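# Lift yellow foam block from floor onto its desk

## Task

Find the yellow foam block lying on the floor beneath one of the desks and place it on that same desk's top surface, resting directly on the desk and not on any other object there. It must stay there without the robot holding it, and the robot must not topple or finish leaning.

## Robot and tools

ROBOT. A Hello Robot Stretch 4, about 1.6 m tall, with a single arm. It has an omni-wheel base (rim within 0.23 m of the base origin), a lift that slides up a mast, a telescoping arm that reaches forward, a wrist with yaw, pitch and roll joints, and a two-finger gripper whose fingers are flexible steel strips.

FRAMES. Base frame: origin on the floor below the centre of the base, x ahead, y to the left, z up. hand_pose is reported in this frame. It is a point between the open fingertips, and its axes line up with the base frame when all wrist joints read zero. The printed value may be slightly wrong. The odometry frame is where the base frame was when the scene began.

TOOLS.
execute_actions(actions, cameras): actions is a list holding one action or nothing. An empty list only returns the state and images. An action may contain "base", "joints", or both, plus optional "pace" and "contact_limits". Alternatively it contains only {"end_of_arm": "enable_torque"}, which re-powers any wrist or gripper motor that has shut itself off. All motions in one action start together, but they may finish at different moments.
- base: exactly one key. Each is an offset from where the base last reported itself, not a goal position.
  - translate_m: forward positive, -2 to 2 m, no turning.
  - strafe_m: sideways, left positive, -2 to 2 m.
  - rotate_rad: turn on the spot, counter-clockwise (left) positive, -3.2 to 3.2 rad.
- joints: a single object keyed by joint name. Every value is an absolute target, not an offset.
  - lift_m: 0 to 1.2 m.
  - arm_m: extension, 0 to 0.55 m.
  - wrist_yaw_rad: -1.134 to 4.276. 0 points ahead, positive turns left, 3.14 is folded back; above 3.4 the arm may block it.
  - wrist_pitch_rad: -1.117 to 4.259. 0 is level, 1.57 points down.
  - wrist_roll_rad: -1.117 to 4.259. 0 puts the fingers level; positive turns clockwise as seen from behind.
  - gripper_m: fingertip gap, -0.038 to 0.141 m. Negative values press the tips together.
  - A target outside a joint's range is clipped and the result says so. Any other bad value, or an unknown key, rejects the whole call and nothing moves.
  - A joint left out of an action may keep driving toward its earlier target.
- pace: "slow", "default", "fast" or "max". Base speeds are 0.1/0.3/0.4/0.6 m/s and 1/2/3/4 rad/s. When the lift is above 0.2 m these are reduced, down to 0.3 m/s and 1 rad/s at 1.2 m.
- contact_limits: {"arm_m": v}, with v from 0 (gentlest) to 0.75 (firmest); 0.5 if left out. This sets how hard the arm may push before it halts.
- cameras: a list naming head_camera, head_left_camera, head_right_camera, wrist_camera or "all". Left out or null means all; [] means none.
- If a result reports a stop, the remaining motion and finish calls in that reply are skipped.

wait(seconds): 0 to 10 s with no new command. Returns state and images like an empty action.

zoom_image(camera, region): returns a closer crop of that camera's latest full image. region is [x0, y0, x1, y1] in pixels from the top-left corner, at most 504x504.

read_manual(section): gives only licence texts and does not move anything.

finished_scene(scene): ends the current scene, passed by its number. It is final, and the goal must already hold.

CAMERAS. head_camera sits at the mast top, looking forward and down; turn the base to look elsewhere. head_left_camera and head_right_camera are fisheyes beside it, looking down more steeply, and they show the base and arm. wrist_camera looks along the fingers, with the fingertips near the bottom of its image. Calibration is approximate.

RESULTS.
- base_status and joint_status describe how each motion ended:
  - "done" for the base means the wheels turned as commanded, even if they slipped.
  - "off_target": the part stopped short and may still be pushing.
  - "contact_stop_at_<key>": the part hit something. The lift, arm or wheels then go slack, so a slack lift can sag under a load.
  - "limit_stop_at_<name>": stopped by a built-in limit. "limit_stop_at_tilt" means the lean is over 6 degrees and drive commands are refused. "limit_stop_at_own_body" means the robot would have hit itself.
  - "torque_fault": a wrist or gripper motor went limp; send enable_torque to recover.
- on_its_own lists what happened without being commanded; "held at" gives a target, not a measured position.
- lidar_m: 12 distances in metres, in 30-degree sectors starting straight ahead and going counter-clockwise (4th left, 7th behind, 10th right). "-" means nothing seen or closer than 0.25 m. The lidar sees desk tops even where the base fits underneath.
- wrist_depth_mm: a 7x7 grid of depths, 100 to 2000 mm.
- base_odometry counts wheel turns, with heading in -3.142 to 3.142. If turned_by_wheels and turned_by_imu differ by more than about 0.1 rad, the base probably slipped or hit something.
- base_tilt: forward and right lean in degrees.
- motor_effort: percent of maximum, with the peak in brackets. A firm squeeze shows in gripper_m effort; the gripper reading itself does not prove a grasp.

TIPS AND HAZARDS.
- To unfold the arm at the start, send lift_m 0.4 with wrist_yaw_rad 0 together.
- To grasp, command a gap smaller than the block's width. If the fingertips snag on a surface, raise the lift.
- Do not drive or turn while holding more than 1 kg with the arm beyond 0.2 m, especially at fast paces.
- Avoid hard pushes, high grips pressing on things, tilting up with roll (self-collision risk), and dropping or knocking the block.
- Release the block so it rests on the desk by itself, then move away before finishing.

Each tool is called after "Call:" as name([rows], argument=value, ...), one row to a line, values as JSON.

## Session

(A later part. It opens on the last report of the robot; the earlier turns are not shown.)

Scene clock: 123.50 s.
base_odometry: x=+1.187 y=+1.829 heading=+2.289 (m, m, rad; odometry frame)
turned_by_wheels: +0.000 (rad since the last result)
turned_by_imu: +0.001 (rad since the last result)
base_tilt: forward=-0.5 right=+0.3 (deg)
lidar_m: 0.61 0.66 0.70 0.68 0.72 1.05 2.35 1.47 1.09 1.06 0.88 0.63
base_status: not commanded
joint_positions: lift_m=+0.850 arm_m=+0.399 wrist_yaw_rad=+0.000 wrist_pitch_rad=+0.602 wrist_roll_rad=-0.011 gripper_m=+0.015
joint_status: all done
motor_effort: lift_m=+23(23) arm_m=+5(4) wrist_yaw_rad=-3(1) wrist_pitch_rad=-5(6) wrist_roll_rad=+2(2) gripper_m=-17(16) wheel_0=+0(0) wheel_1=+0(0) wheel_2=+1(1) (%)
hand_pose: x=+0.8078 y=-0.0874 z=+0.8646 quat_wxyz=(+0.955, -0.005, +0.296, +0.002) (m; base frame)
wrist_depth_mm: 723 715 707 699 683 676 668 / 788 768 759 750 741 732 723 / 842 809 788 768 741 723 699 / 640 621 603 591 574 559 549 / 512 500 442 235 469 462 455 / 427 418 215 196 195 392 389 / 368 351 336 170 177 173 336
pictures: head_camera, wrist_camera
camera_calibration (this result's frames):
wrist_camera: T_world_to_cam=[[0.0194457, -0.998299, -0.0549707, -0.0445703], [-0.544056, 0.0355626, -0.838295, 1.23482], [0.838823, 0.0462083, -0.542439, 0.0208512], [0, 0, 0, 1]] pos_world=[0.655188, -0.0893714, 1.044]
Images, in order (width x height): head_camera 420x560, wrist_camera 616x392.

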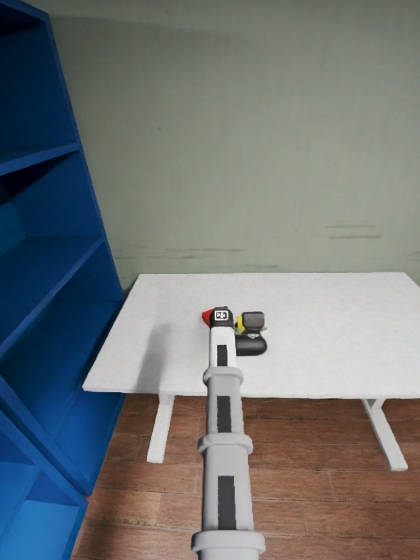

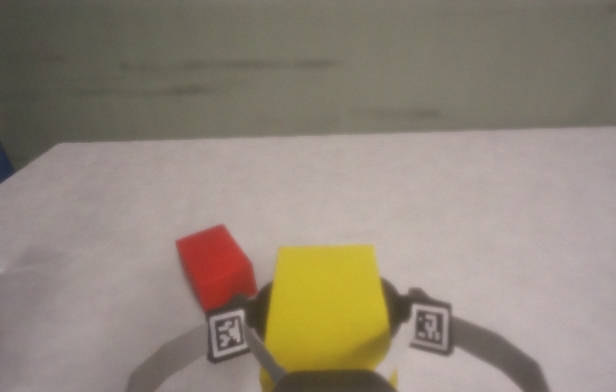

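Call:
execute_actions([
  {"joints":{"lift_m":0.744}},
], cameras=["wrist_camera"])

Call:
execute_actions([
  {"joints":{"gripper_m":0.12}},
], cameras=[])

Call:
execute_actions([
  {"joints":{"lift_m":0.86}},
], cameras=["wrist_camera","head_camera"])

Scene clock: 131.40 s.
base_odometry: x=+1.187 y=+1.829 heading=+2.289 (m, m, rad; odometry frame)
turned_by_wheels: +0.000 (rad since the last result)
turned_by_imu: +0.001 (rad since the last result)
base_tilt: forward=-0.7 right=+0.3 (deg)
lidar_m: 0.62 0.67 0.68 0.69 0.73 1.05 2.33 1.43 1.09 1.06 0.88 0.65
base_status: not commanded
joint_positions: lift_m=+0.744 arm_m=+0.399 wrist_yaw_rad=+0.000 wrist_pitch_rad=+0.602 wrist_roll_rad=-0.011 gripper_m=+0.015
joint_status: all done
motor_effort: lift_m=+16(21) arm_m=+5(5) wrist_yaw_rad=-2(3) wrist_pitch_rad=-6(6) wrist_roll_rad=+1(1) gripper_m=-13(16) wheel_0=+0(0) wheel_1=-1(0) wheel_2=+1(0) (%)
hand_pose: x=+0.8078 y=-0.0874 z=+0.7591 quat_wxyz=(+0.955, -0.005, +0.296, +0.002) (m; base frame)
wrist_depth_mm: 723 707 707 699 691 676 668 / 768 750 741 723 699 668 640 / 569 549 530 512 500 484 473 / 430 402 355 394 387 377 373 / 342 336 327 235 315 309 306 / 287 281 215 196 195 263 259 / 245 236 225 170 177 174 226
pictures: wrist_camera
camera_calibration (this result's frames):
wrist_camera: T_world_to_cam=[[0.0194456, -0.998299, -0.0549706, -0.0503689], [-0.544057, 0.0355625, -0.838294, 1.1464], [0.838823, 0.0462083, -0.54244, -0.0363683], [0, 0, 0, 1]] pos_world=[0.655191, -0.0893714, 0.938521]
Images, in order (width x height): wrist_camera 616x392.

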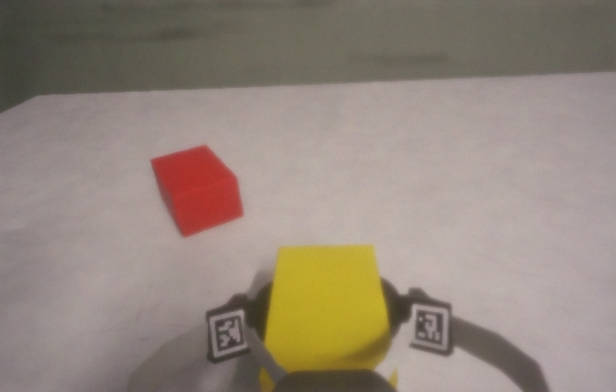

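Scene clock: 133.30 s.
base_odometry: x=+1.187 y=+1.829 heading=+2.289 (m, m, rad; odometry frame)
turned_by_wheels: +0.000 (rad since the last result)
turned_by_imu: +0.001 (rad since the last result)
base_tilt: forward=-0.6 right=+0.3 (deg)
lidar_m: 0.64 0.64 0.71 0.68 0.72 1.05 2.34 1.44 1.07 1.07 0.87 0.64
base_status: not commanded
joint_positions: lift_m=+0.744 arm_m=+0.399 wrist_yaw_rad=+0.000 wrist_pitch_rad=+0.602 wrist_roll_rad=-0.011 gripper_m=+0.120
joint_status: all done
motor_effort: lift_m=+17(17) arm_m=+5(5) wrist_yaw_rad=-3(1) wrist_pitch_rad=-5(5) wrist_roll_rad=+2(2) gripper_m=+1(14) wheel_0=+0(0) wheel_1=+0(0) wheel_2=+0(0) (%)
hand_pose: x=+0.8078 y=-0.0874 z=+0.7591 quat_wxyz=(+0.955, -0.005, +0.296, +0.002) (m; base frame)
wrist_depth_mm: 723 707 707 691 683 676 676 / 759 750 741 732 699 676 647 / 564 549 535 517 500 484 469 / 430 402 353 399 389 377 370 / 343 336 329 322 317 310 306 / 286 281 222 215 258 209 259 / 246 236 231 165 219 223 227
pictures: none
No camera images: the call's "cameras" was empty. Leave "cameras" out to get every camera's image.

Scene clock: 134.83 s.
base_odometry: x=+1.187 y=+1.829 heading=+2.289 (m, m, rad; odometry frame)
turned_by_wheels: +0.000 (rad since the last result)
turned_by_imu: +0.000 (rad since the last result)
base_tilt: forward=-0.6 right=+0.2 (deg)
lidar_m: 0.62 0.66 0.70 0.67 0.71 1.07 2.33 1.46 1.07 1.06 0.87 0.64
base_status: not commanded
joint_positions: lift_m=+0.860 arm_m=+0.399 wrist_yaw_rad=+0.000 wrist_pitch_rad=+0.602 wrist_roll_rad=-0.011 gripper_m=+0.120
joint_status: all done
motor_effort: lift_m=+23(22) arm_m=+5(5) wrist_yaw_rad=-2(0) wrist_pitch_rad=-5(6) wrist_roll_rad=+2(2) gripper_m=-3(1) wheel_0=+0(0) wheel_1=-1(0) wheel_2=+0(1) (%)
hand_pose: x=+0.8078 y=-0.0874 z=+0.8746 quat_wxyz=(+0.955, -0.005, +0.296, +0.002) (m; base frame)
wrist_depth_mm: 723 715 707 699 683 676 676 / 778 768 759 759 741 741 723 / 831 809 798 778 768 741 723 / 661 647 621 609 597 580 569 / 530 517 455 496 484 480 469 / 442 433 222 418 410 209 399 / 379 364 357 164 345 343 347
pictures: head_camera, wrist_camera
camera_calibration (this result's frames):
wrist_camera: T_world_to_cam=[[0.0194456, -0.998299, -0.0549708, -0.0440212], [-0.544057, 0.0355627, -0.838294, 1.2432], [0.838823, 0.0462084, -0.542439, 0.0262659], [0, 0, 0, 1]] pos_world=[0.655193, -0.0893714, 1.05399]
Images, in order (width x height): head_camera 420x560, wrist_camera 616x392.

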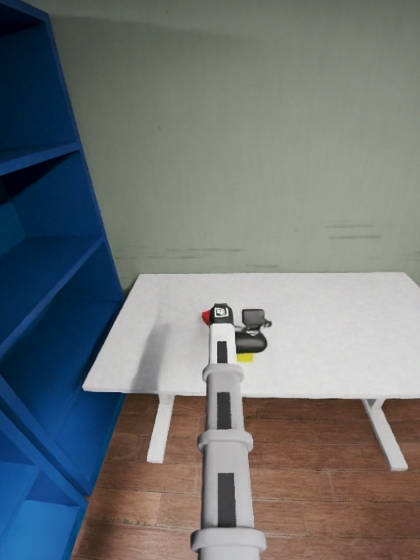

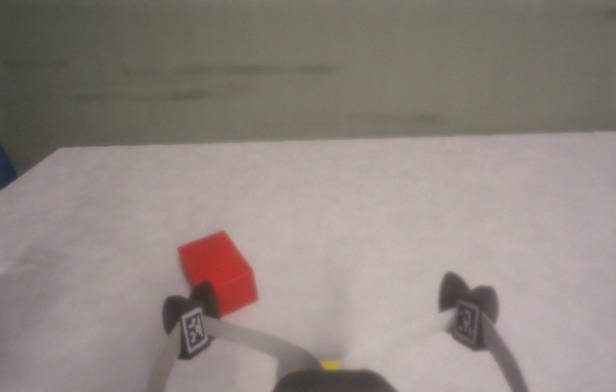

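On the desk.

Call:
finished_scene(scene=1)

The scene is finished: the task was done.


## Next scene

The same job, from a new start.

Call:
execute_actions(actions=[])

Scene clock: 0.00 s.
base_odometry: x=+0.000 y=+0.000 heading=+0.000 (m, m, rad; odometry frame)
turned_by_wheels: +0.000 (rad since the last result)
turned_by_imu: +0.000 (rad since the last result)
base_tilt: forward=-0.5 right=+0.4 (deg)
lidar_m: 0.80 0.95 1.75 1.73 1.06 0.91 0.95 1.15 1.64 1.66 0.85 0.77
base_status: not commanded
joint_positions: lift_m=+0.183 arm_m=-0.001 wrist_yaw_rad=+3.153 wrist_pitch_rad=+0.016 wrist_roll_rad=-0.011 gripper_m=+0.057
joint_status: not commanded
motor_effort: lift_m=+20 arm_m=-1 wrist_yaw_rad=-2 wrist_pitch_rad=-6 wrist_roll_rad=+2 gripper_m=+0 wheel_0=+0 wheel_1=+0 wheel_2=+0 (%)
hand_pose: x=-0.1197 y=+0.0841 z=+0.3561 quat_wxyz=(-0.006, -0.008, -0.005, +1.000) (m; base frame)
wrist_depth_mm: - 144 255 1078 1025 946 891 / - 117 142 1138 1025 931 891 / - 113 141 1060 1025 946 866 / - 121 151 1098 1025 946 866 / 143 142 1182 1098 1008 946 866 / 224 1366 1229 1078 212 917 866 / 222 1118 946 931 917 891 854
pictures: head_camera, head_left_camera, head_right_camera, wrist_camera
camera_calibration (this result's frames):
wrist_camera: T_world_to_cam=[[-0.0580883, 0.997693, -0.035141, -0.0674545], [-0.00975791, -0.0357662, -0.999313, 0.425146], [-0.998264, -0.0577055, 0.011813, 0.106594], [0, 0, 0, 1]] pos_world=[0.106639, 0.0886558, 0.421224]
Images, in order (width x height): head_camera 420x560, head_left_camera 420x672, head_right_camera 420x672, wrist_camera 616x392.

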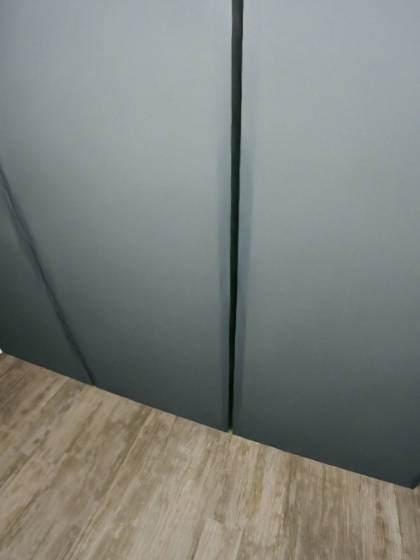

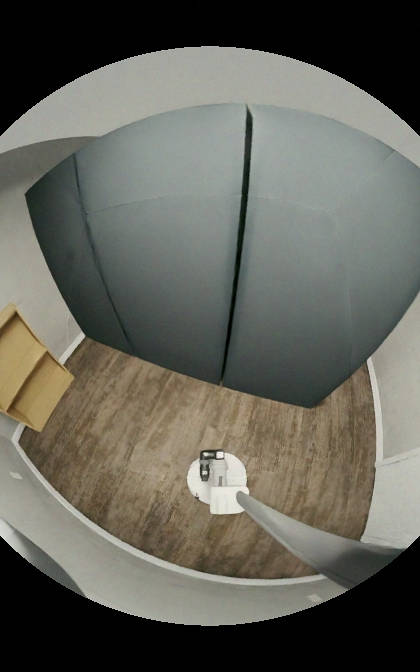

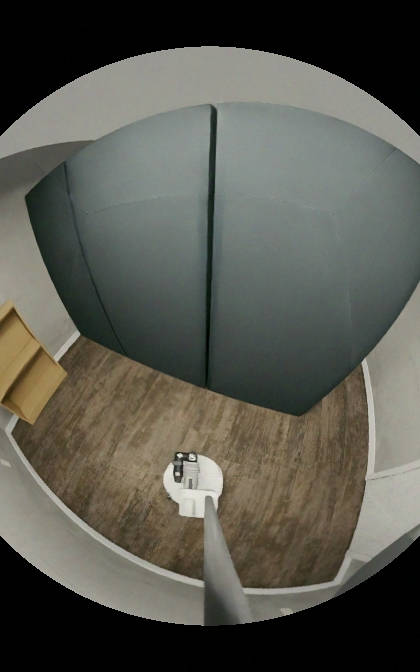

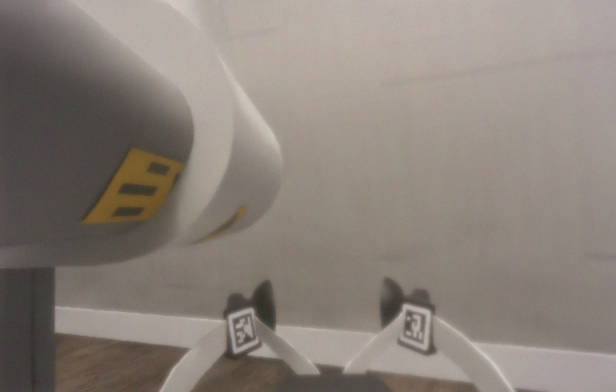

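Call:
execute_actions([
  {"base":{"rotate_rad":-0.33},"joints":{"lift_m":0.4,"wrist_yaw_rad":0},"pace":"fast"},
], cameras=[])

Call:
execute_actions([
  {"base":{"strafe_m":-1.05},"pace":"fast"},
], cameras=["head_camera","head_left_camera"])

Scene clock: 10.23 s.
base_odometry: x=+0.000 y=+0.000 heading=-0.330 (m, m, rad; odometry frame)
turned_by_wheels: -0.330 (rad since the last result)
turned_by_imu: -0.330 (rad since the last result)
base_tilt: forward=-0.6 right=+0.3 (deg)
lidar_m: 0.79 0.81 1.15 1.74 1.32 0.96 0.91 0.97 1.31 1.63 1.72 0.82
base_status: done
joint_positions: lift_m=+0.400 arm_m=-0.001 wrist_yaw_rad=+0.000 wrist_pitch_rad=+0.016 wrist_roll_rad=-0.011 gripper_m=+0.057
joint_status: all done
motor_effort: lift_m=+23(22) arm_m=-1(1) wrist_yaw_rad=-2(10) wrist_pitch_rad=-6(6) wrist_roll_rad=+2(2) gripper_m=-4(2) wheel_0=+1(9) wheel_1=+0(6) wheel_2=+0(6) (%)
hand_pose: x=+0.4583 y=-0.0873 z=+0.5733 quat_wxyz=(+1.000, -0.005, +0.008, +0.000) (m; base frame)
wrist_depth_mm: 603 585 585 585 580 580 564 / 591 585 580 585 574 569 569 / 591 585 580 580 569 569 564 / 591 585 580 569 569 564 559 / 585 580 569 574 569 564 559 / 585 591 580 564 213 559 559 / 580 580 574 564 559 559 554
pictures: none
No camera images: the call's "cameras" was empty. Leave "cameras" out to get every camera's image.

Scene clock: 14.10 s.
base_odometry: x=-0.340 y=-0.993 heading=-0.330 (m, m, rad; odometry frame)
turned_by_wheels: +0.000 (rad since the last result)
turned_by_imu: +0.001 (rad since the last result)
base_tilt: forward=-0.6 right=+0.3 (deg)
lidar_m: 2.38 0.87 1.14 2.79 1.32 0.96 0.91 0.88 0.62 0.58 0.63 0.88
base_status: done
joint_positions: lift_m=+0.400 arm_m=-0.001 wrist_yaw_rad=+0.000 wrist_pitch_rad=+0.016 wrist_roll_rad=-0.011 gripper_m=+0.057
joint_status: not commanded
motor_effort: lift_m=+23(23) arm_m=-1(1) wrist_yaw_rad=-2(3) wrist_pitch_rad=-6(6) wrist_roll_rad=+2(2) gripper_m=-3(2) wheel_0=+1(13) wheel_1=+0(11) wheel_2=+1(1) (%)
hand_pose: x=+0.4582 y=-0.0874 z=+0.5733 quat_wxyz=(+1.000, -0.005, +0.008, +0.000) (m; base frame)
wrist_depth_mm: 615 904 - - - 1281 854 / 603 891 - - - 1255 842 / 603 878 - - - 1281 866 / 597 878 - - - 1281 878 / 591 866 - - - 1336 866 / 591 854 - - 213 1308 891 / 580 842 1430 1430 1397 1118 878
pictures: head_camera, head_left_camera
Images, in order (width x height): head_camera 420x560, head_left_camera 420x672.

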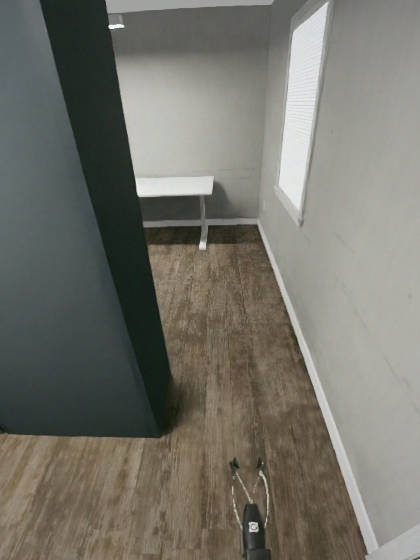

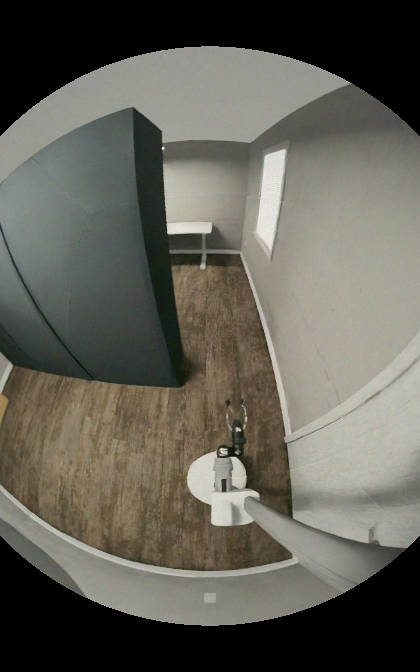

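Call:
execute_actions([
  {"base":{"strafe_m":-0.2},"pace":"fast"},
], cameras=[])

Call:
execute_actions([
  {"base":{"translate_m":2.0},"pace":"fast"},
], cameras=[])

Call:
execute_actions([
  {"base":{"rotate_rad":0.9},"pace":"fast"},
], cameras=["head_camera","head_left_camera"])

Scene clock: 22.20 s.
base_odometry: x=-0.405 y=-1.183 heading=-0.330 (m, m, rad; odometry frame)
turned_by_wheels: +0.000 (rad since the last result)
turned_by_imu: +0.001 (rad since the last result)
base_tilt: forward=-0.6 right=+0.4 (deg)
lidar_m: 1.64 0.94 1.12 3.02 1.30 0.96 0.90 0.50 0.41 0.38 0.40 0.64
base_status: done
joint_positions: lift_m=+0.400 arm_m=-0.001 wrist_yaw_rad=+0.000 wrist_pitch_rad=+0.016 wrist_roll_rad=-0.011 gripper_m=+0.057
joint_status: not commanded
motor_effort: lift_m=+23(23) arm_m=-1(1) wrist_yaw_rad=-3(2) wrist_pitch_rad=-6(6) wrist_roll_rad=+2(1) gripper_m=-2(1) wheel_0=-1(5) wheel_1=+0(9) wheel_2=+1(1) (%)
hand_pose: x=+0.4582 y=-0.0874 z=+0.5733 quat_wxyz=(+1.000, -0.005, +0.008, +0.000) (m; base frame)
wrist_depth_mm: 917 - - - 1618 788 530 / 904 - - - 1756 778 535 / 891 - - - 1708 798 539 / 878 - - - 1808 809 539 / 891 - - - 1863 820 544 / 866 - - - 211 831 554 / 866 1708 1430 1397 1255 691 559
pictures: none
No camera images: the call's "cameras" was empty. Leave "cameras" out to get every camera's image.

Scene clock: 28.57 s.
base_odometry: x=+1.487 y=-1.830 heading=-0.330 (m, m, rad; odometry frame)
turned_by_wheels: +0.000 (rad since the last result)
turned_by_imu: -0.006 (rad since the last result)
base_tilt: forward=-0.6 right=+0.3 (deg)
lidar_m: 1.06 1.04 1.47 2.54 1.07 0.89 1.69 0.61 0.41 0.35 0.37 0.53
base_status: done
joint_positions: lift_m=+0.400 arm_m=-0.001 wrist_yaw_rad=+0.000 wrist_pitch_rad=+0.016 wrist_roll_rad=-0.011 gripper_m=+0.057
joint_status: not commanded
motor_effort: lift_m=+23(23) arm_m=-1(1) wrist_yaw_rad=-3(3) wrist_pitch_rad=-6(6) wrist_roll_rad=+2(2) gripper_m=-1(0) wheel_0=+0(10) wheel_1=-1(5) wheel_2=+0(9) (%)
hand_pose: x=+0.4582 y=-0.0874 z=+0.5733 quat_wxyz=(+1.000, -0.005, +0.008, +0.000) (m; base frame)
wrist_depth_mm: 1661 1708 1661 1618 1576 732 466 / 1661 1661 1618 1661 1576 750 492 / 1708 1661 1661 1661 1618 750 504 / 1160 1160 1661 1661 1661 768 512 / 1708 1661 1661 1576 1661 788 512 / 1618 1661 1661 1618 212 778 525 / 1661 1576 1397 1397 1160 647 525
pictures: none
No camera images: the call's "cameras" was empty. Leave "cameras" out to get every camera's image.

Scene clock: 29.97 s.
base_odometry: x=+1.487 y=-1.830 heading=+0.570 (m, m, rad; odometry frame)
turned_by_wheels: +0.900 (rad since the last result)
turned_by_imu: +0.905 (rad since the last result)
base_tilt: forward=-0.5 right=+0.3 (deg)
lidar_m: 1.25 2.54 1.30 0.92 2.91 0.71 0.42 0.35 0.35 0.46 1.02 1.04
base_status: done
joint_positions: lift_m=+0.400 arm_m=-0.001 wrist_yaw_rad=+0.000 wrist_pitch_rad=+0.016 wrist_roll_rad=-0.011 gripper_m=+0.057
joint_status: not commanded
motor_effort: lift_m=+23(23) arm_m=-1(1) wrist_yaw_rad=-2(2) wrist_pitch_rad=-6(6) wrist_roll_rad=+1(2) gripper_m=-2(1) wheel_0=+1(4) wheel_1=+1(8) wheel_2=+0(6) (%)
hand_pose: x=+0.4582 y=-0.0874 z=+0.5733 quat_wxyz=(+1.000, -0.005, +0.008, +0.000) (m; base frame)
wrist_depth_mm: - - - - - 1708 1430 / - - - - - 1708 1430 / - - - - - 1756 1430 / - - - - 1661 1576 1397 / - - - - - 1708 1499 / - - - - 212 1708 1430 / 1708 1661 1397 1397 1366 1366 1430
pictures: head_camera, head_left_camera
Images, in order (width x height): head_camera 420x560, head_left_camera 420x672.

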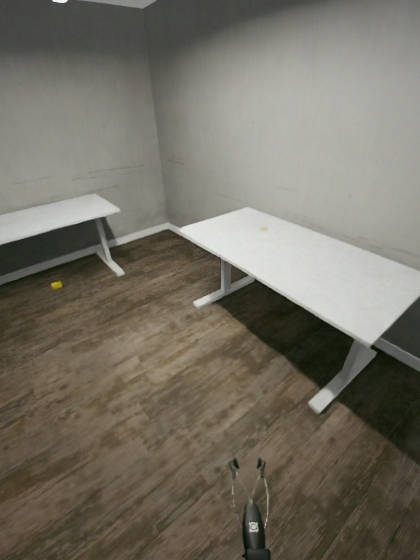

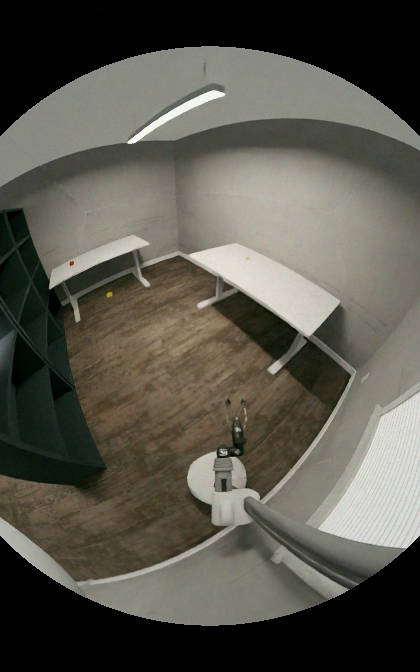

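Call:
execute_actions([
  {"base":{"rotate_rad":0.65},"pace":"fast"},
], cameras=[])

Call:
execute_actions([
  {"base":{"translate_m":1.65},"joints":{"lift_m":0.12,"wrist_pitch_rad":0.6,"gripper_m":0.14},"pace":"fast"},
], cameras=["head_camera","wrist_camera"])

Scene clock: 38.73 s.
base_odometry: x=+1.487 y=-1.830 heading=+1.220 (m, m, rad; odometry frame)
turned_by_wheels: +0.650 (rad since the last result)
turned_by_imu: +0.655 (rad since the last result)
base_tilt: forward=-0.6 right=+0.3 (deg)
lidar_m: 2.57 1.09 0.91 1.80 0.62 0.41 0.36 0.38 0.49 1.15 1.03 1.40
base_status: done
joint_positions: lift_m=+0.400 arm_m=-0.001 wrist_yaw_rad=+0.000 wrist_pitch_rad=+0.016 wrist_roll_rad=-0.011 gripper_m=+0.057
joint_status: not commanded
motor_effort: lift_m=+23(23) arm_m=-1(1) wrist_yaw_rad=-3(4) wrist_pitch_rad=-6(6) wrist_roll_rad=+1(2) gripper_m=+0(4) wheel_0=+0(6) wheel_1=+1(5) wheel_2=+1(8) (%)
hand_pose: x=+0.4582 y=-0.0874 z=+0.5733 quat_wxyz=(+1.000, -0.005, +0.008, +0.000) (m; base frame)
wrist_depth_mm: 1308 - - - - - - / 1308 - - - - - - / 1255 - - - - - - / 1255 - - - - - - / 1229 - - - - - - / 1229 - - - 213 - - / 1229 1576 1430 1397 1366 1366 1537
pictures: none
No camera images: the call's "cameras" was empty. Leave "cameras" out to get every camera's image.

Scene clock: 44.13 s.
base_odometry: x=+2.054 y=-0.280 heading=+1.220 (m, m, rad; odometry frame)
turned_by_wheels: +0.000 (rad since the last result)
turned_by_imu: -0.005 (rad since the last result)
base_tilt: forward=-0.5 right=+0.3 (deg)
lidar_m: 0.88 0.94 0.85 0.77 0.82 1.12 2.05 1.45 1.04 0.94 1.80 0.97
base_status: done
joint_positions: lift_m=+0.120 arm_m=-0.001 wrist_yaw_rad=+0.000 wrist_pitch_rad=+0.602 wrist_roll_rad=-0.011 gripper_m=+0.140
joint_status: all done
motor_effort: lift_m=+17(21) arm_m=-1(1) wrist_yaw_rad=-1(2) wrist_pitch_rad=-5(3) wrist_roll_rad=+2(1) gripper_m=+3(1) wheel_0=-2(4) wheel_1=-2(5) wheel_2=+0(12) (%)
hand_pose: x=+0.4076 y=-0.0874 z=+0.1352 quat_wxyz=(+0.955, -0.005, +0.296, +0.002) (m; base frame)
wrist_depth_mm: 1255 1308 1366 1397 1336 1366 1366 / 1060 1205 1182 1118 1078 1060 976 / 831 831 820 768 750 741 715 / 640 627 609 591 585 569 559 / 508 496 484 480 473 466 455 / 424 407 397 402 397 200 387 / 364 351 343 163 327 329 334
pictures: head_camera, wrist_camera
camera_calibration (this result's frames):
wrist_camera: T_world_to_cam=[[0.0193714, -0.9983, -0.0549676, -0.0768765], [-0.54391, 0.0356083, -0.838388, 0.405551], [0.83892, 0.0461382, -0.542296, -0.0391918], [0, 0, 0, 1]] pos_world=[0.254951, -0.0893786, 0.31453]
Images, in order (width x height): head_camera 420x560, wrist_camera 616x392.

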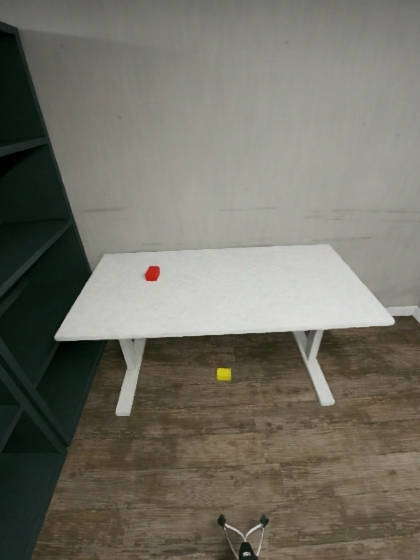

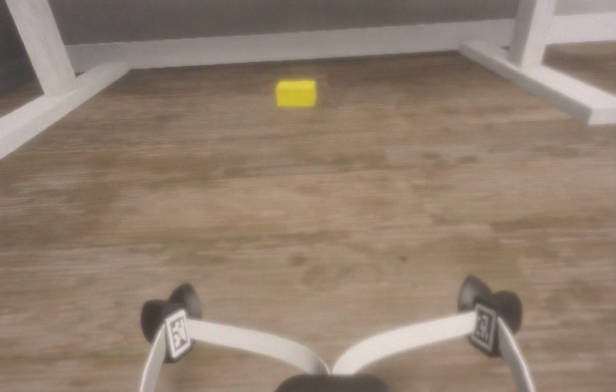

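Call:
execute_actions([
  {"base":{"strafe_m":0.057},"joints":{"lift_m":0.018,"arm_m":0.25},"pace":"fast"},
], cameras=[])

Call:
execute_actions([
  {"base":{"translate_m":0.3},"pace":"fast"},
], cameras=["wrist_camera"])

Scene clock: 53.13 s.
base_odometry: x=+2.000 y=-0.261 heading=+1.220 (m, m, rad; odometry frame)
turned_by_wheels: +0.000 (rad since the last result)
turned_by_imu: +0.001 (rad since the last result)
base_tilt: forward=-0.6 right=+0.3 (deg)
lidar_m: 0.89 0.94 0.78 0.72 0.74 1.03 2.05 1.54 1.08 1.00 1.84 0.95
base_status: done
joint_positions: lift_m=+0.018 arm_m=+0.249 wrist_yaw_rad=+0.000 wrist_pitch_rad=+0.602 wrist_roll_rad=-0.011 gripper_m=+0.140
joint_status: all done
motor_effort: lift_m=+17(17) arm_m=+5(8) wrist_yaw_rad=-3(1) wrist_pitch_rad=-5(5) wrist_roll_rad=+1(1) gripper_m=-1(2) wheel_0=+1(10) wheel_1=-1(8) wheel_2=-1(1) (%)
hand_pose: x=+0.6577 y=-0.0874 z=+0.0332 quat_wxyz=(+0.955, -0.005, +0.296, +0.002) (m; base frame)
wrist_depth_mm: 1118 1098 1098 1118 1118 1118 960 / 768 809 788 691 723 691 668 / 564 554 535 517 504 492 480 / 421 418 404 397 384 384 370 / 340 332 327 320 314 309 304 / 282 271 263 268 265 200 257 / 241 231 229 162 218 220 224
pictures: none
No camera images: the call's "cameras" was empty. Leave "cameras" out to get every camera's image.

Scene clock: 55.23 s.
base_odometry: x=+2.103 y=+0.021 heading=+1.220 (m, m, rad; odometry frame)
turned_by_wheels: +0.000 (rad since the last result)
turned_by_imu: -0.001 (rad since the last result)
base_tilt: forward=-0.5 right=+0.3 (deg)
lidar_m: 0.61 0.64 0.80 0.74 0.78 1.07 2.33 1.55 1.06 1.01 0.95 0.68
base_status: done
joint_positions: lift_m=+0.018 arm_m=+0.249 wrist_yaw_rad=+0.000 wrist_pitch_rad=+0.602 wrist_roll_rad=-0.011 gripper_m=+0.140
joint_status: not commanded
motor_effort: lift_m=+17(17) arm_m=+5(6) wrist_yaw_rad=-2(2) wrist_pitch_rad=-5(5) wrist_roll_rad=+2(2) gripper_m=+1(1) wheel_0=-2(9) wheel_1=-1(6) wheel_2=+0(11) (%)
hand_pose: x=+0.6577 y=-0.0874 z=+0.0332 quat_wxyz=(+0.955, -0.005, +0.296, +0.002) (m; base frame)
wrist_depth_mm: 831 842 842 842 854 842 854 / 809 820 788 741 732 691 668 / 569 549 530 430 500 488 477 / 421 413 407 394 387 377 370 / 338 332 327 322 315 309 304 / 282 270 264 270 265 200 257 / 242 234 229 163 217 220 225
pictures: wrist_camera
camera_calibration (this result's frames):
wrist_camera: T_world_to_cam=[[0.0194262, -0.998299, -0.0549679, -0.087351], [-0.543925, 0.0355781, -0.838379, 0.456112], [0.838909, 0.0461849, -0.542309, -0.304345], [0, 0, 0, 1]] pos_world=[0.505105, -0.0893738, 0.212544]
Images, in order (width x height): wrist_camera 616x392.

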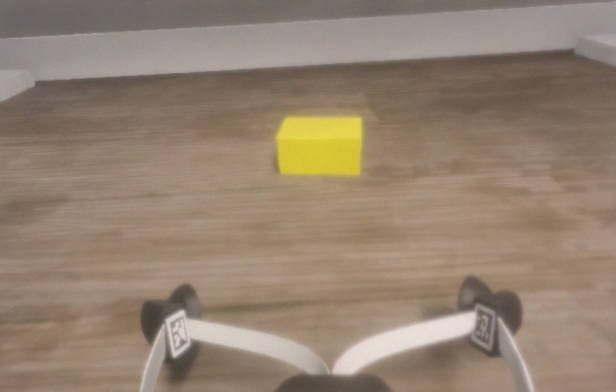

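Call:
execute_actions([
  {"joints":{"arm_m":0.525}},
], cameras=["wrist_camera"])

Call:
execute_actions([
  {"joints":{"gripper_m":0.04}},
], cameras=["wrist_camera"])

Call:
execute_actions([
  {"joints":{"lift_m":0.12,"arm_m":0.0}},
], cameras=["wrist_camera","head_camera"])

Scene clock: 62.93 s.
base_odometry: x=+2.103 y=+0.021 heading=+1.220 (m, m, rad; odometry frame)
turned_by_wheels: +0.000 (rad since the last result)
turned_by_imu: +0.002 (rad since the last result)
base_tilt: forward=-0.6 right=+0.3 (deg)
lidar_m: 0.61 0.64 0.80 0.75 0.75 1.03 2.35 1.57 1.07 1.05 0.91 0.66
base_status: not commanded
joint_positions: lift_m=+0.018 arm_m=+0.524 wrist_yaw_rad=+0.000 wrist_pitch_rad=+0.602 wrist_roll_rad=-0.011 gripper_m=+0.140
joint_status: all done
motor_effort: lift_m=+17(17) arm_m=+6(6) wrist_yaw_rad=-1(1) wrist_pitch_rad=-4(5) wrist_roll_rad=+1(2) gripper_m=-2(1) wheel_0=-2(2) wheel_1=-1(1) wheel_2=+0(0) (%)
hand_pose: x=+0.9327 y=-0.0874 z=+0.0332 quat_wxyz=(+0.955, -0.005, +0.296, +0.002) (m; base frame)
wrist_depth_mm: 574 585 597 591 597 591 603 / 603 609 621 615 621 627 627 / 564 549 530 521 504 484 469 / 421 413 404 394 389 377 373 / 338 332 324 320 314 307 306 / 282 270 225 210 212 200 258 / 240 231 218 163 173 220 224
pictures: wrist_camera
camera_calibration (this result's frames):
wrist_camera: T_world_to_cam=[[0.0194491, -0.998299, -0.0549675, -0.0927085], [-0.543901, 0.0355666, -0.838395, 0.605658], [0.838924, 0.0462029, -0.542284, -0.535031], [0, 0, 0, 1]] pos_world=[0.780071, -0.089372, 0.212547]
Images, in order (width x height): wrist_camera 616x392.

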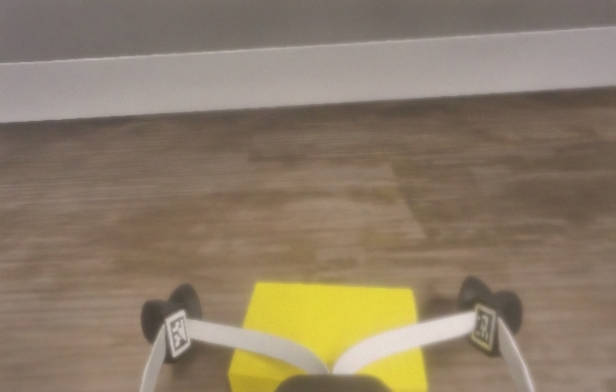

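Scene clock: 64.93 s.
base_odometry: x=+2.103 y=+0.021 heading=+1.220 (m, m, rad; odometry frame)
turned_by_wheels: +0.000 (rad since the last result)
turned_by_imu: +0.001 (rad since the last result)
base_tilt: forward=-0.5 right=+0.3 (deg)
lidar_m: 0.62 0.63 0.78 0.74 0.76 1.03 2.34 1.56 1.06 1.01 0.92 0.64
base_status: not commanded
joint_positions: lift_m=+0.018 arm_m=+0.524 wrist_yaw_rad=+0.000 wrist_pitch_rad=+0.602 wrist_roll_rad=-0.011 gripper_m=+0.040
joint_status: all done
motor_effort: lift_m=+17(16) arm_m=+6(6) wrist_yaw_rad=-2(3) wrist_pitch_rad=-5(5) wrist_roll_rad=+3(1) gripper_m=-15(16) wheel_0=-2(2) wheel_1=-1(1) wheel_2=+0(0) (%)
hand_pose: x=+0.9327 y=-0.0874 z=+0.0332 quat_wxyz=(+0.955, -0.005, +0.296, +0.002) (m; base frame)
wrist_depth_mm: 574 580 585 591 591 597 603 / 609 615 615 627 621 621 621 / 564 554 530 517 500 492 477 / 424 413 404 392 387 375 370 / 338 330 327 319 314 309 306 / 281 276 202 198 198 253 257 / 241 224 178 171 169 213 220
pictures: wrist_camera
camera_calibration (this result's frames):
wrist_camera: T_world_to_cam=[[0.0194458, -0.998299, -0.0549673, -0.0927063], [-0.543901, 0.0355682, -0.838395, 0.605658], [0.838924, 0.0462, -0.542284, -0.535031], [0, 0, 0, 1]] pos_world=[0.780071, -0.0893723, 0.212547]
Images, in order (width x height): wrist_camera 616x392.

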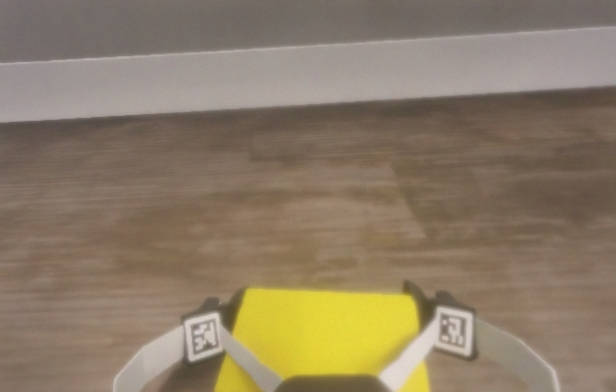

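Scene clock: 67.53 s.
base_odometry: x=+2.103 y=+0.021 heading=+1.220 (m, m, rad; odometry frame)
turned_by_wheels: +0.000 (rad since the last result)
turned_by_imu: +0.001 (rad since the last result)
base_tilt: forward=-0.5 right=+0.3 (deg)
lidar_m: 0.61 0.63 0.80 0.75 0.79 1.06 2.33 1.54 1.07 1.04 0.94 0.63
base_status: not commanded
joint_positions: lift_m=+0.120 arm_m=+0.001 wrist_yaw_rad=+0.000 wrist_pitch_rad=+0.602 wrist_roll_rad=-0.011 gripper_m=+0.040
joint_status: all done
motor_effort: lift_m=+23(26) arm_m=-6(7) wrist_yaw_rad=-1(3) wrist_pitch_rad=-7(6) wrist_roll_rad=+0(2) gripper_m=-19(14) wheel_0=-2(1) wheel_1=-1(1) wheel_2=+0(0) (%)
hand_pose: x=+0.4096 y=-0.0874 z=+0.1345 quat_wxyz=(+0.955, -0.005, +0.297, +0.002) (m; base frame)
wrist_depth_mm: 1078 1060 1078 1098 1098 1098 1118 / 1098 1118 1098 1118 1098 1025 931 / 788 809 788 768 759 741 715 / 627 627 603 597 585 569 559 / 508 500 488 477 469 466 455 / 424 415 202 199 198 379 387 / 362 336 178 171 169 320 325
pictures: head_camera, wrist_camera
camera_calibration (this result's frames):
wrist_camera: T_world_to_cam=[[0.0191438, -0.998304, -0.0549775, -0.0769055], [-0.544335, 0.0357169, -0.838107, 0.406262], [0.838649, 0.0459708, -0.542729, -0.0411118], [0, 0, 0, 1]] pos_world=[0.257093, -0.0893956, 0.31395]
Images, in order (width x height): head_camera 420x560, wrist_camera 616x392.

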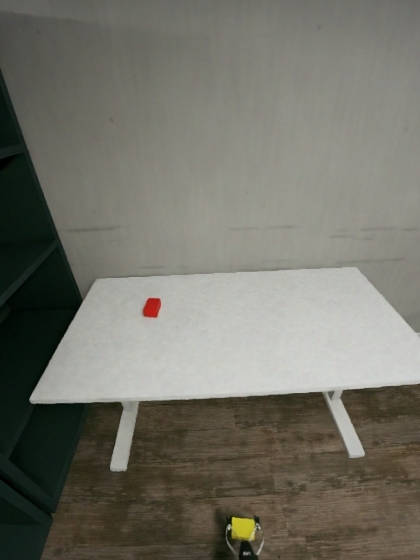

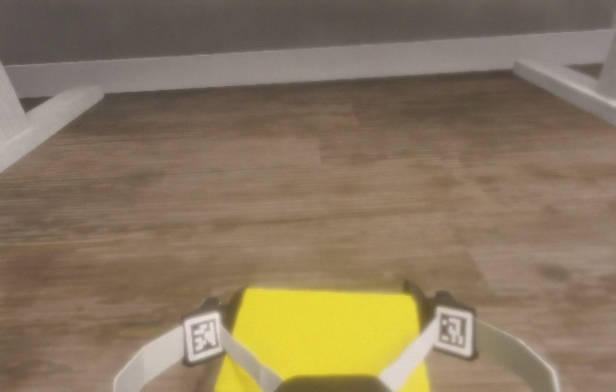

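Held, clear of the desk edge.

Call:
execute_actions([
  {"joints":{"lift_m":0.86}},
], cameras=[])

Call:
execute_actions([
  {"joints":{"arm_m":0.4}},
], cameras=["wrist_camera"])

Scene clock: 75.50 s.
base_odometry: x=+2.103 y=+0.021 heading=+1.220 (m, m, rad; odometry frame)
turned_by_wheels: +0.000 (rad since the last result)
turned_by_imu: +0.002 (rad since the last result)
base_tilt: forward=-0.5 right=+0.4 (deg)
lidar_m: 0.59 0.64 0.79 0.73 0.77 1.05 2.33 1.57 1.05 1.04 0.92 0.64
base_status: not commanded
joint_positions: lift_m=+0.860 arm_m=+0.001 wrist_yaw_rad=+0.000 wrist_pitch_rad=+0.602 wrist_roll_rad=-0.011 gripper_m=+0.040
joint_status: all done
motor_effort: lift_m=+24(27) arm_m=-6(6) wrist_yaw_rad=+1(1) wrist_pitch_rad=-6(6) wrist_roll_rad=+2(2) gripper_m=-19(16) wheel_0=-2(2) wheel_1=-1(1) wheel_2=+0(0) (%)
hand_pose: x=+0.4096 y=-0.0874 z=+0.8745 quat_wxyz=(+0.955, -0.005, +0.297, +0.002) (m; base frame)
wrist_depth_mm: 1078 1098 1060 1078 1078 1078 1118 / 1138 1138 1138 1138 1138 1098 1078 / 891 831 866 831 798 788 759 / 676 661 654 627 615 603 591 / 539 535 525 512 535 512 530 / 1308 1308 202 198 198 1281 1255 / 1205 1118 178 172 169 1098 1138
pictures: none
No camera images: the call's "cameras" was empty. Leave "cameras" out to get every camera's image.

Scene clock: 77.80 s.
base_odometry: x=+2.103 y=+0.021 heading=+1.220 (m, m, rad; odometry frame)
turned_by_wheels: +0.000 (rad since the last result)
turned_by_imu: +0.001 (rad since the last result)
base_tilt: forward=-0.5 right=+0.4 (deg)
lidar_m: 0.60 0.64 0.79 0.75 0.78 1.05 2.34 1.56 1.05 1.03 0.96 0.63
base_status: not commanded
joint_positions: lift_m=+0.860 arm_m=+0.399 wrist_yaw_rad=+0.000 wrist_pitch_rad=+0.602 wrist_roll_rad=-0.011 gripper_m=+0.040
joint_status: all done
motor_effort: lift_m=+23(24) arm_m=+5(5) wrist_yaw_rad=-3(3) wrist_pitch_rad=-5(6) wrist_roll_rad=+2(1) gripper_m=-18(17) wheel_0=-1(2) wheel_1=-1(1) wheel_2=+0(0) (%)
hand_pose: x=+0.8077 y=-0.0874 z=+0.8746 quat_wxyz=(+0.955, -0.005, +0.296, +0.002) (m; base frame)
wrist_depth_mm: 699 691 699 715 732 732 732 / 732 759 759 768 778 768 778 / 798 798 798 809 798 768 741 / 668 668 647 634 615 597 591 / 512 530 521 508 504 496 484 / 449 439 201 199 198 399 413 / 384 355 178 172 169 336 355
pictures: wrist_camera
camera_calibration (this result's frames):
wrist_camera: T_world_to_cam=[[0.0194085, -0.998299, -0.0549709, -0.0439985], [-0.544062, 0.0355827, -0.83829, 1.24312], [0.838821, 0.0461776, -0.542446, 0.0263586], [0, 0, 0, 1]] pos_world=[0.65508, -0.0893746, 1.05398]
Images, in order (width x height): wrist_camera 616x392.

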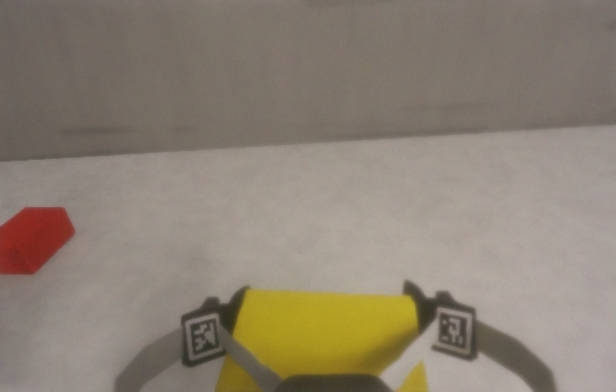

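Call:
execute_actions([
  {"joints":{"lift_m":0.74}},
], cameras=["wrist_camera"])

Call:
execute_actions([
  {"joints":{"gripper_m":0.135}},
], cameras=["wrist_camera"])

Call:
execute_actions([
  {"joints":{"lift_m":0.88}},
], cameras=["wrist_camera","head_camera"])

Scene clock: 84.87 s.
base_odometry: x=+2.103 y=+0.021 heading=+1.220 (m, m, rad; odometry frame)
turned_by_wheels: +0.000 (rad since the last result)
turned_by_imu: +0.001 (rad since the last result)
base_tilt: forward=-0.6 right=+0.3 (deg)
lidar_m: 0.61 0.63 0.81 0.73 0.80 1.03 2.34 1.51 1.05 1.06 0.94 0.62
base_status: not commanded
joint_positions: lift_m=+0.740 arm_m=+0.399 wrist_yaw_rad=+0.000 wrist_pitch_rad=+0.602 wrist_roll_rad=-0.011 gripper_m=+0.040
joint_status: all done
motor_effort: lift_m=+17(23) arm_m=+6(6) wrist_yaw_rad=-2(3) wrist_pitch_rad=-6(5) wrist_roll_rad=+2(2) gripper_m=-19(16) wheel_0=-2(2) wheel_1=-1(0) wheel_2=+0(0) (%)
hand_pose: x=+0.8077 y=-0.0874 z=+0.7551 quat_wxyz=(+0.955, -0.005, +0.296, +0.002) (m; base frame)
wrist_depth_mm: 691 715 699 707 723 723 723 / 750 732 732 750 732 691 668 / 535 549 535 521 504 492 484 / 427 418 404 397 392 384 375 / 342 332 329 325 315 310 307 / 283 279 202 199 198 255 259 / 242 226 178 172 169 216 225
pictures: wrist_camera
camera_calibration (this result's frames):
wrist_camera: T_world_to_cam=[[0.0194086, -0.998299, -0.0549709, -0.0505646], [-0.544061, 0.0355826, -0.838291, 1.143], [0.838821, 0.0461776, -0.542445, -0.0384358], [0, 0, 0, 1]] pos_world=[0.655083, -0.0893746, 0.934535]
Images, in order (width x height): wrist_camera 616x392.

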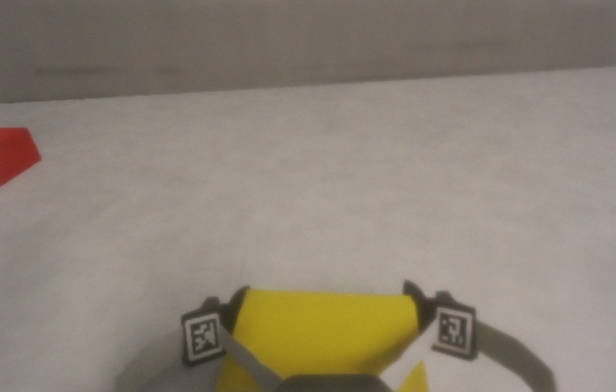

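Scene clock: 86.77 s.
base_odometry: x=+2.103 y=+0.021 heading=+1.220 (m, m, rad; odometry frame)
turned_by_wheels: +0.000 (rad since the last result)
turned_by_imu: +0.001 (rad since the last result)
base_tilt: forward=-0.6 right=+0.2 (deg)
lidar_m: 0.62 0.64 0.78 0.75 0.78 1.01 2.33 1.56 1.06 0.98 0.95 0.66
base_status: not commanded
joint_positions: lift_m=+0.740 arm_m=+0.399 wrist_yaw_rad=+0.000 wrist_pitch_rad=+0.602 wrist_roll_rad=-0.011 gripper_m=+0.135
joint_status: all done
motor_effort: lift_m=+16(16) arm_m=+5(6) wrist_yaw_rad=-1(2) wrist_pitch_rad=-5(5) wrist_roll_rad=+2(1) gripper_m=-2(16) wheel_0=-2(2) wheel_1=-1(1) wheel_2=+0(0) (%)
hand_pose: x=+0.8077 y=-0.0874 z=+0.7551 quat_wxyz=(+0.955, -0.005, +0.296, +0.002) (m; base frame)
wrist_depth_mm: 691 699 707 715 707 715 715 / 741 741 750 741 723 691 668 / 535 554 539 525 504 496 480 / 433 418 410 397 389 382 377 / 342 332 327 322 317 312 307 / 283 279 225 212 216 202 259 / 243 234 201 161 176 217 226
pictures: wrist_camera
camera_calibration (this result's frames):
wrist_camera: T_world_to_cam=[[0.0194083, -0.998299, -0.054971, -0.0505643], [-0.544061, 0.0355829, -0.838291, 1.143], [0.838821, 0.0461774, -0.542446, -0.038436], [0, 0, 0, 1]] pos_world=[0.655083, -0.0893746, 0.934535]
Images, in order (width x height): wrist_camera 616x392.

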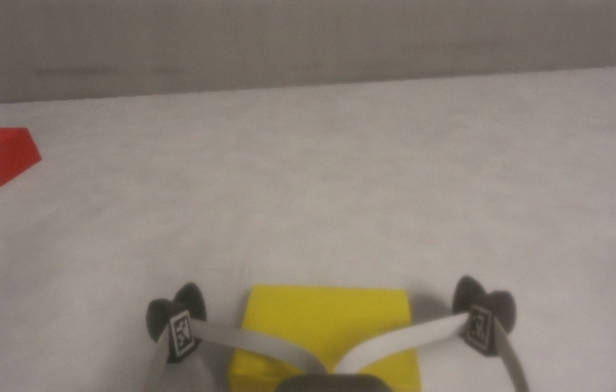

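Scene clock: 88.40 s.
base_odometry: x=+2.103 y=+0.021 heading=+1.220 (m, m, rad; odometry frame)
turned_by_wheels: +0.000 (rad since the last result)
turned_by_imu: +0.001 (rad since the last result)
base_tilt: forward=-0.6 right=+0.3 (deg)
lidar_m: 0.60 0.64 0.81 0.75 0.80 1.04 2.34 1.52 1.07 1.03 0.94 0.65
base_status: not commanded
joint_positions: lift_m=+0.880 arm_m=+0.399 wrist_yaw_rad=+0.000 wrist_pitch_rad=+0.602 wrist_roll_rad=-0.011 gripper_m=+0.135
joint_status: all done
motor_effort: lift_m=+23(23) arm_m=+6(6) wrist_yaw_rad=-3(3) wrist_pitch_rad=-5(5) wrist_roll_rad=+2(3) gripper_m=+1(2) wheel_0=-2(1) wheel_1=-1(1) wheel_2=+0(0) (%)
hand_pose: x=+0.8077 y=-0.0874 z=+0.8946 quat_wxyz=(+0.955, -0.005, +0.296, +0.002) (m; base frame)
wrist_depth_mm: 699 707 715 707 723 723 732 / 732 750 759 759 768 778 788 / 809 809 798 798 820 809 809 / 715 699 676 661 647 634 627 / 521 564 554 539 535 521 512 / 473 466 442 455 449 202 436 / 410 394 384 162 364 364 377
pictures: head_camera, wrist_camera
camera_calibration (this result's frames):
wrist_camera: T_world_to_cam=[[0.0194085, -0.998299, -0.054971, -0.0428986], [-0.544062, 0.0355827, -0.83829, 1.2599], [0.838821, 0.0461775, -0.542446, 0.0372088], [0, 0, 0, 1]] pos_world=[0.655085, -0.0893746, 1.07399]
Images, in order (width x height): head_camera 420x560, wrist_camera 616x392.

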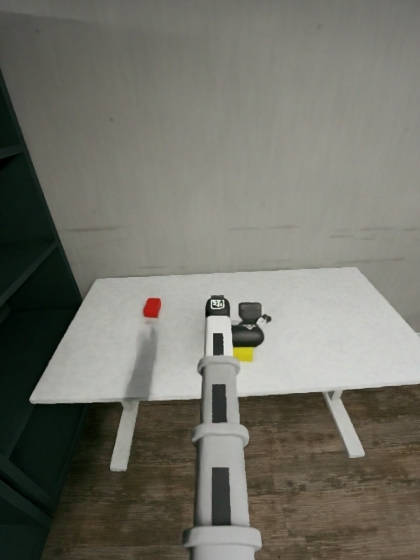

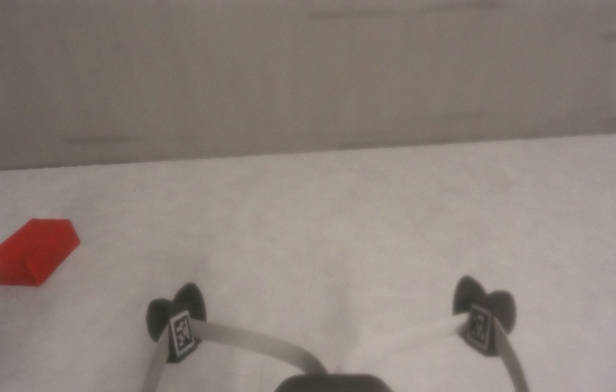

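Call:
finished_scene(scene=2)

The scene is finished: the task was done.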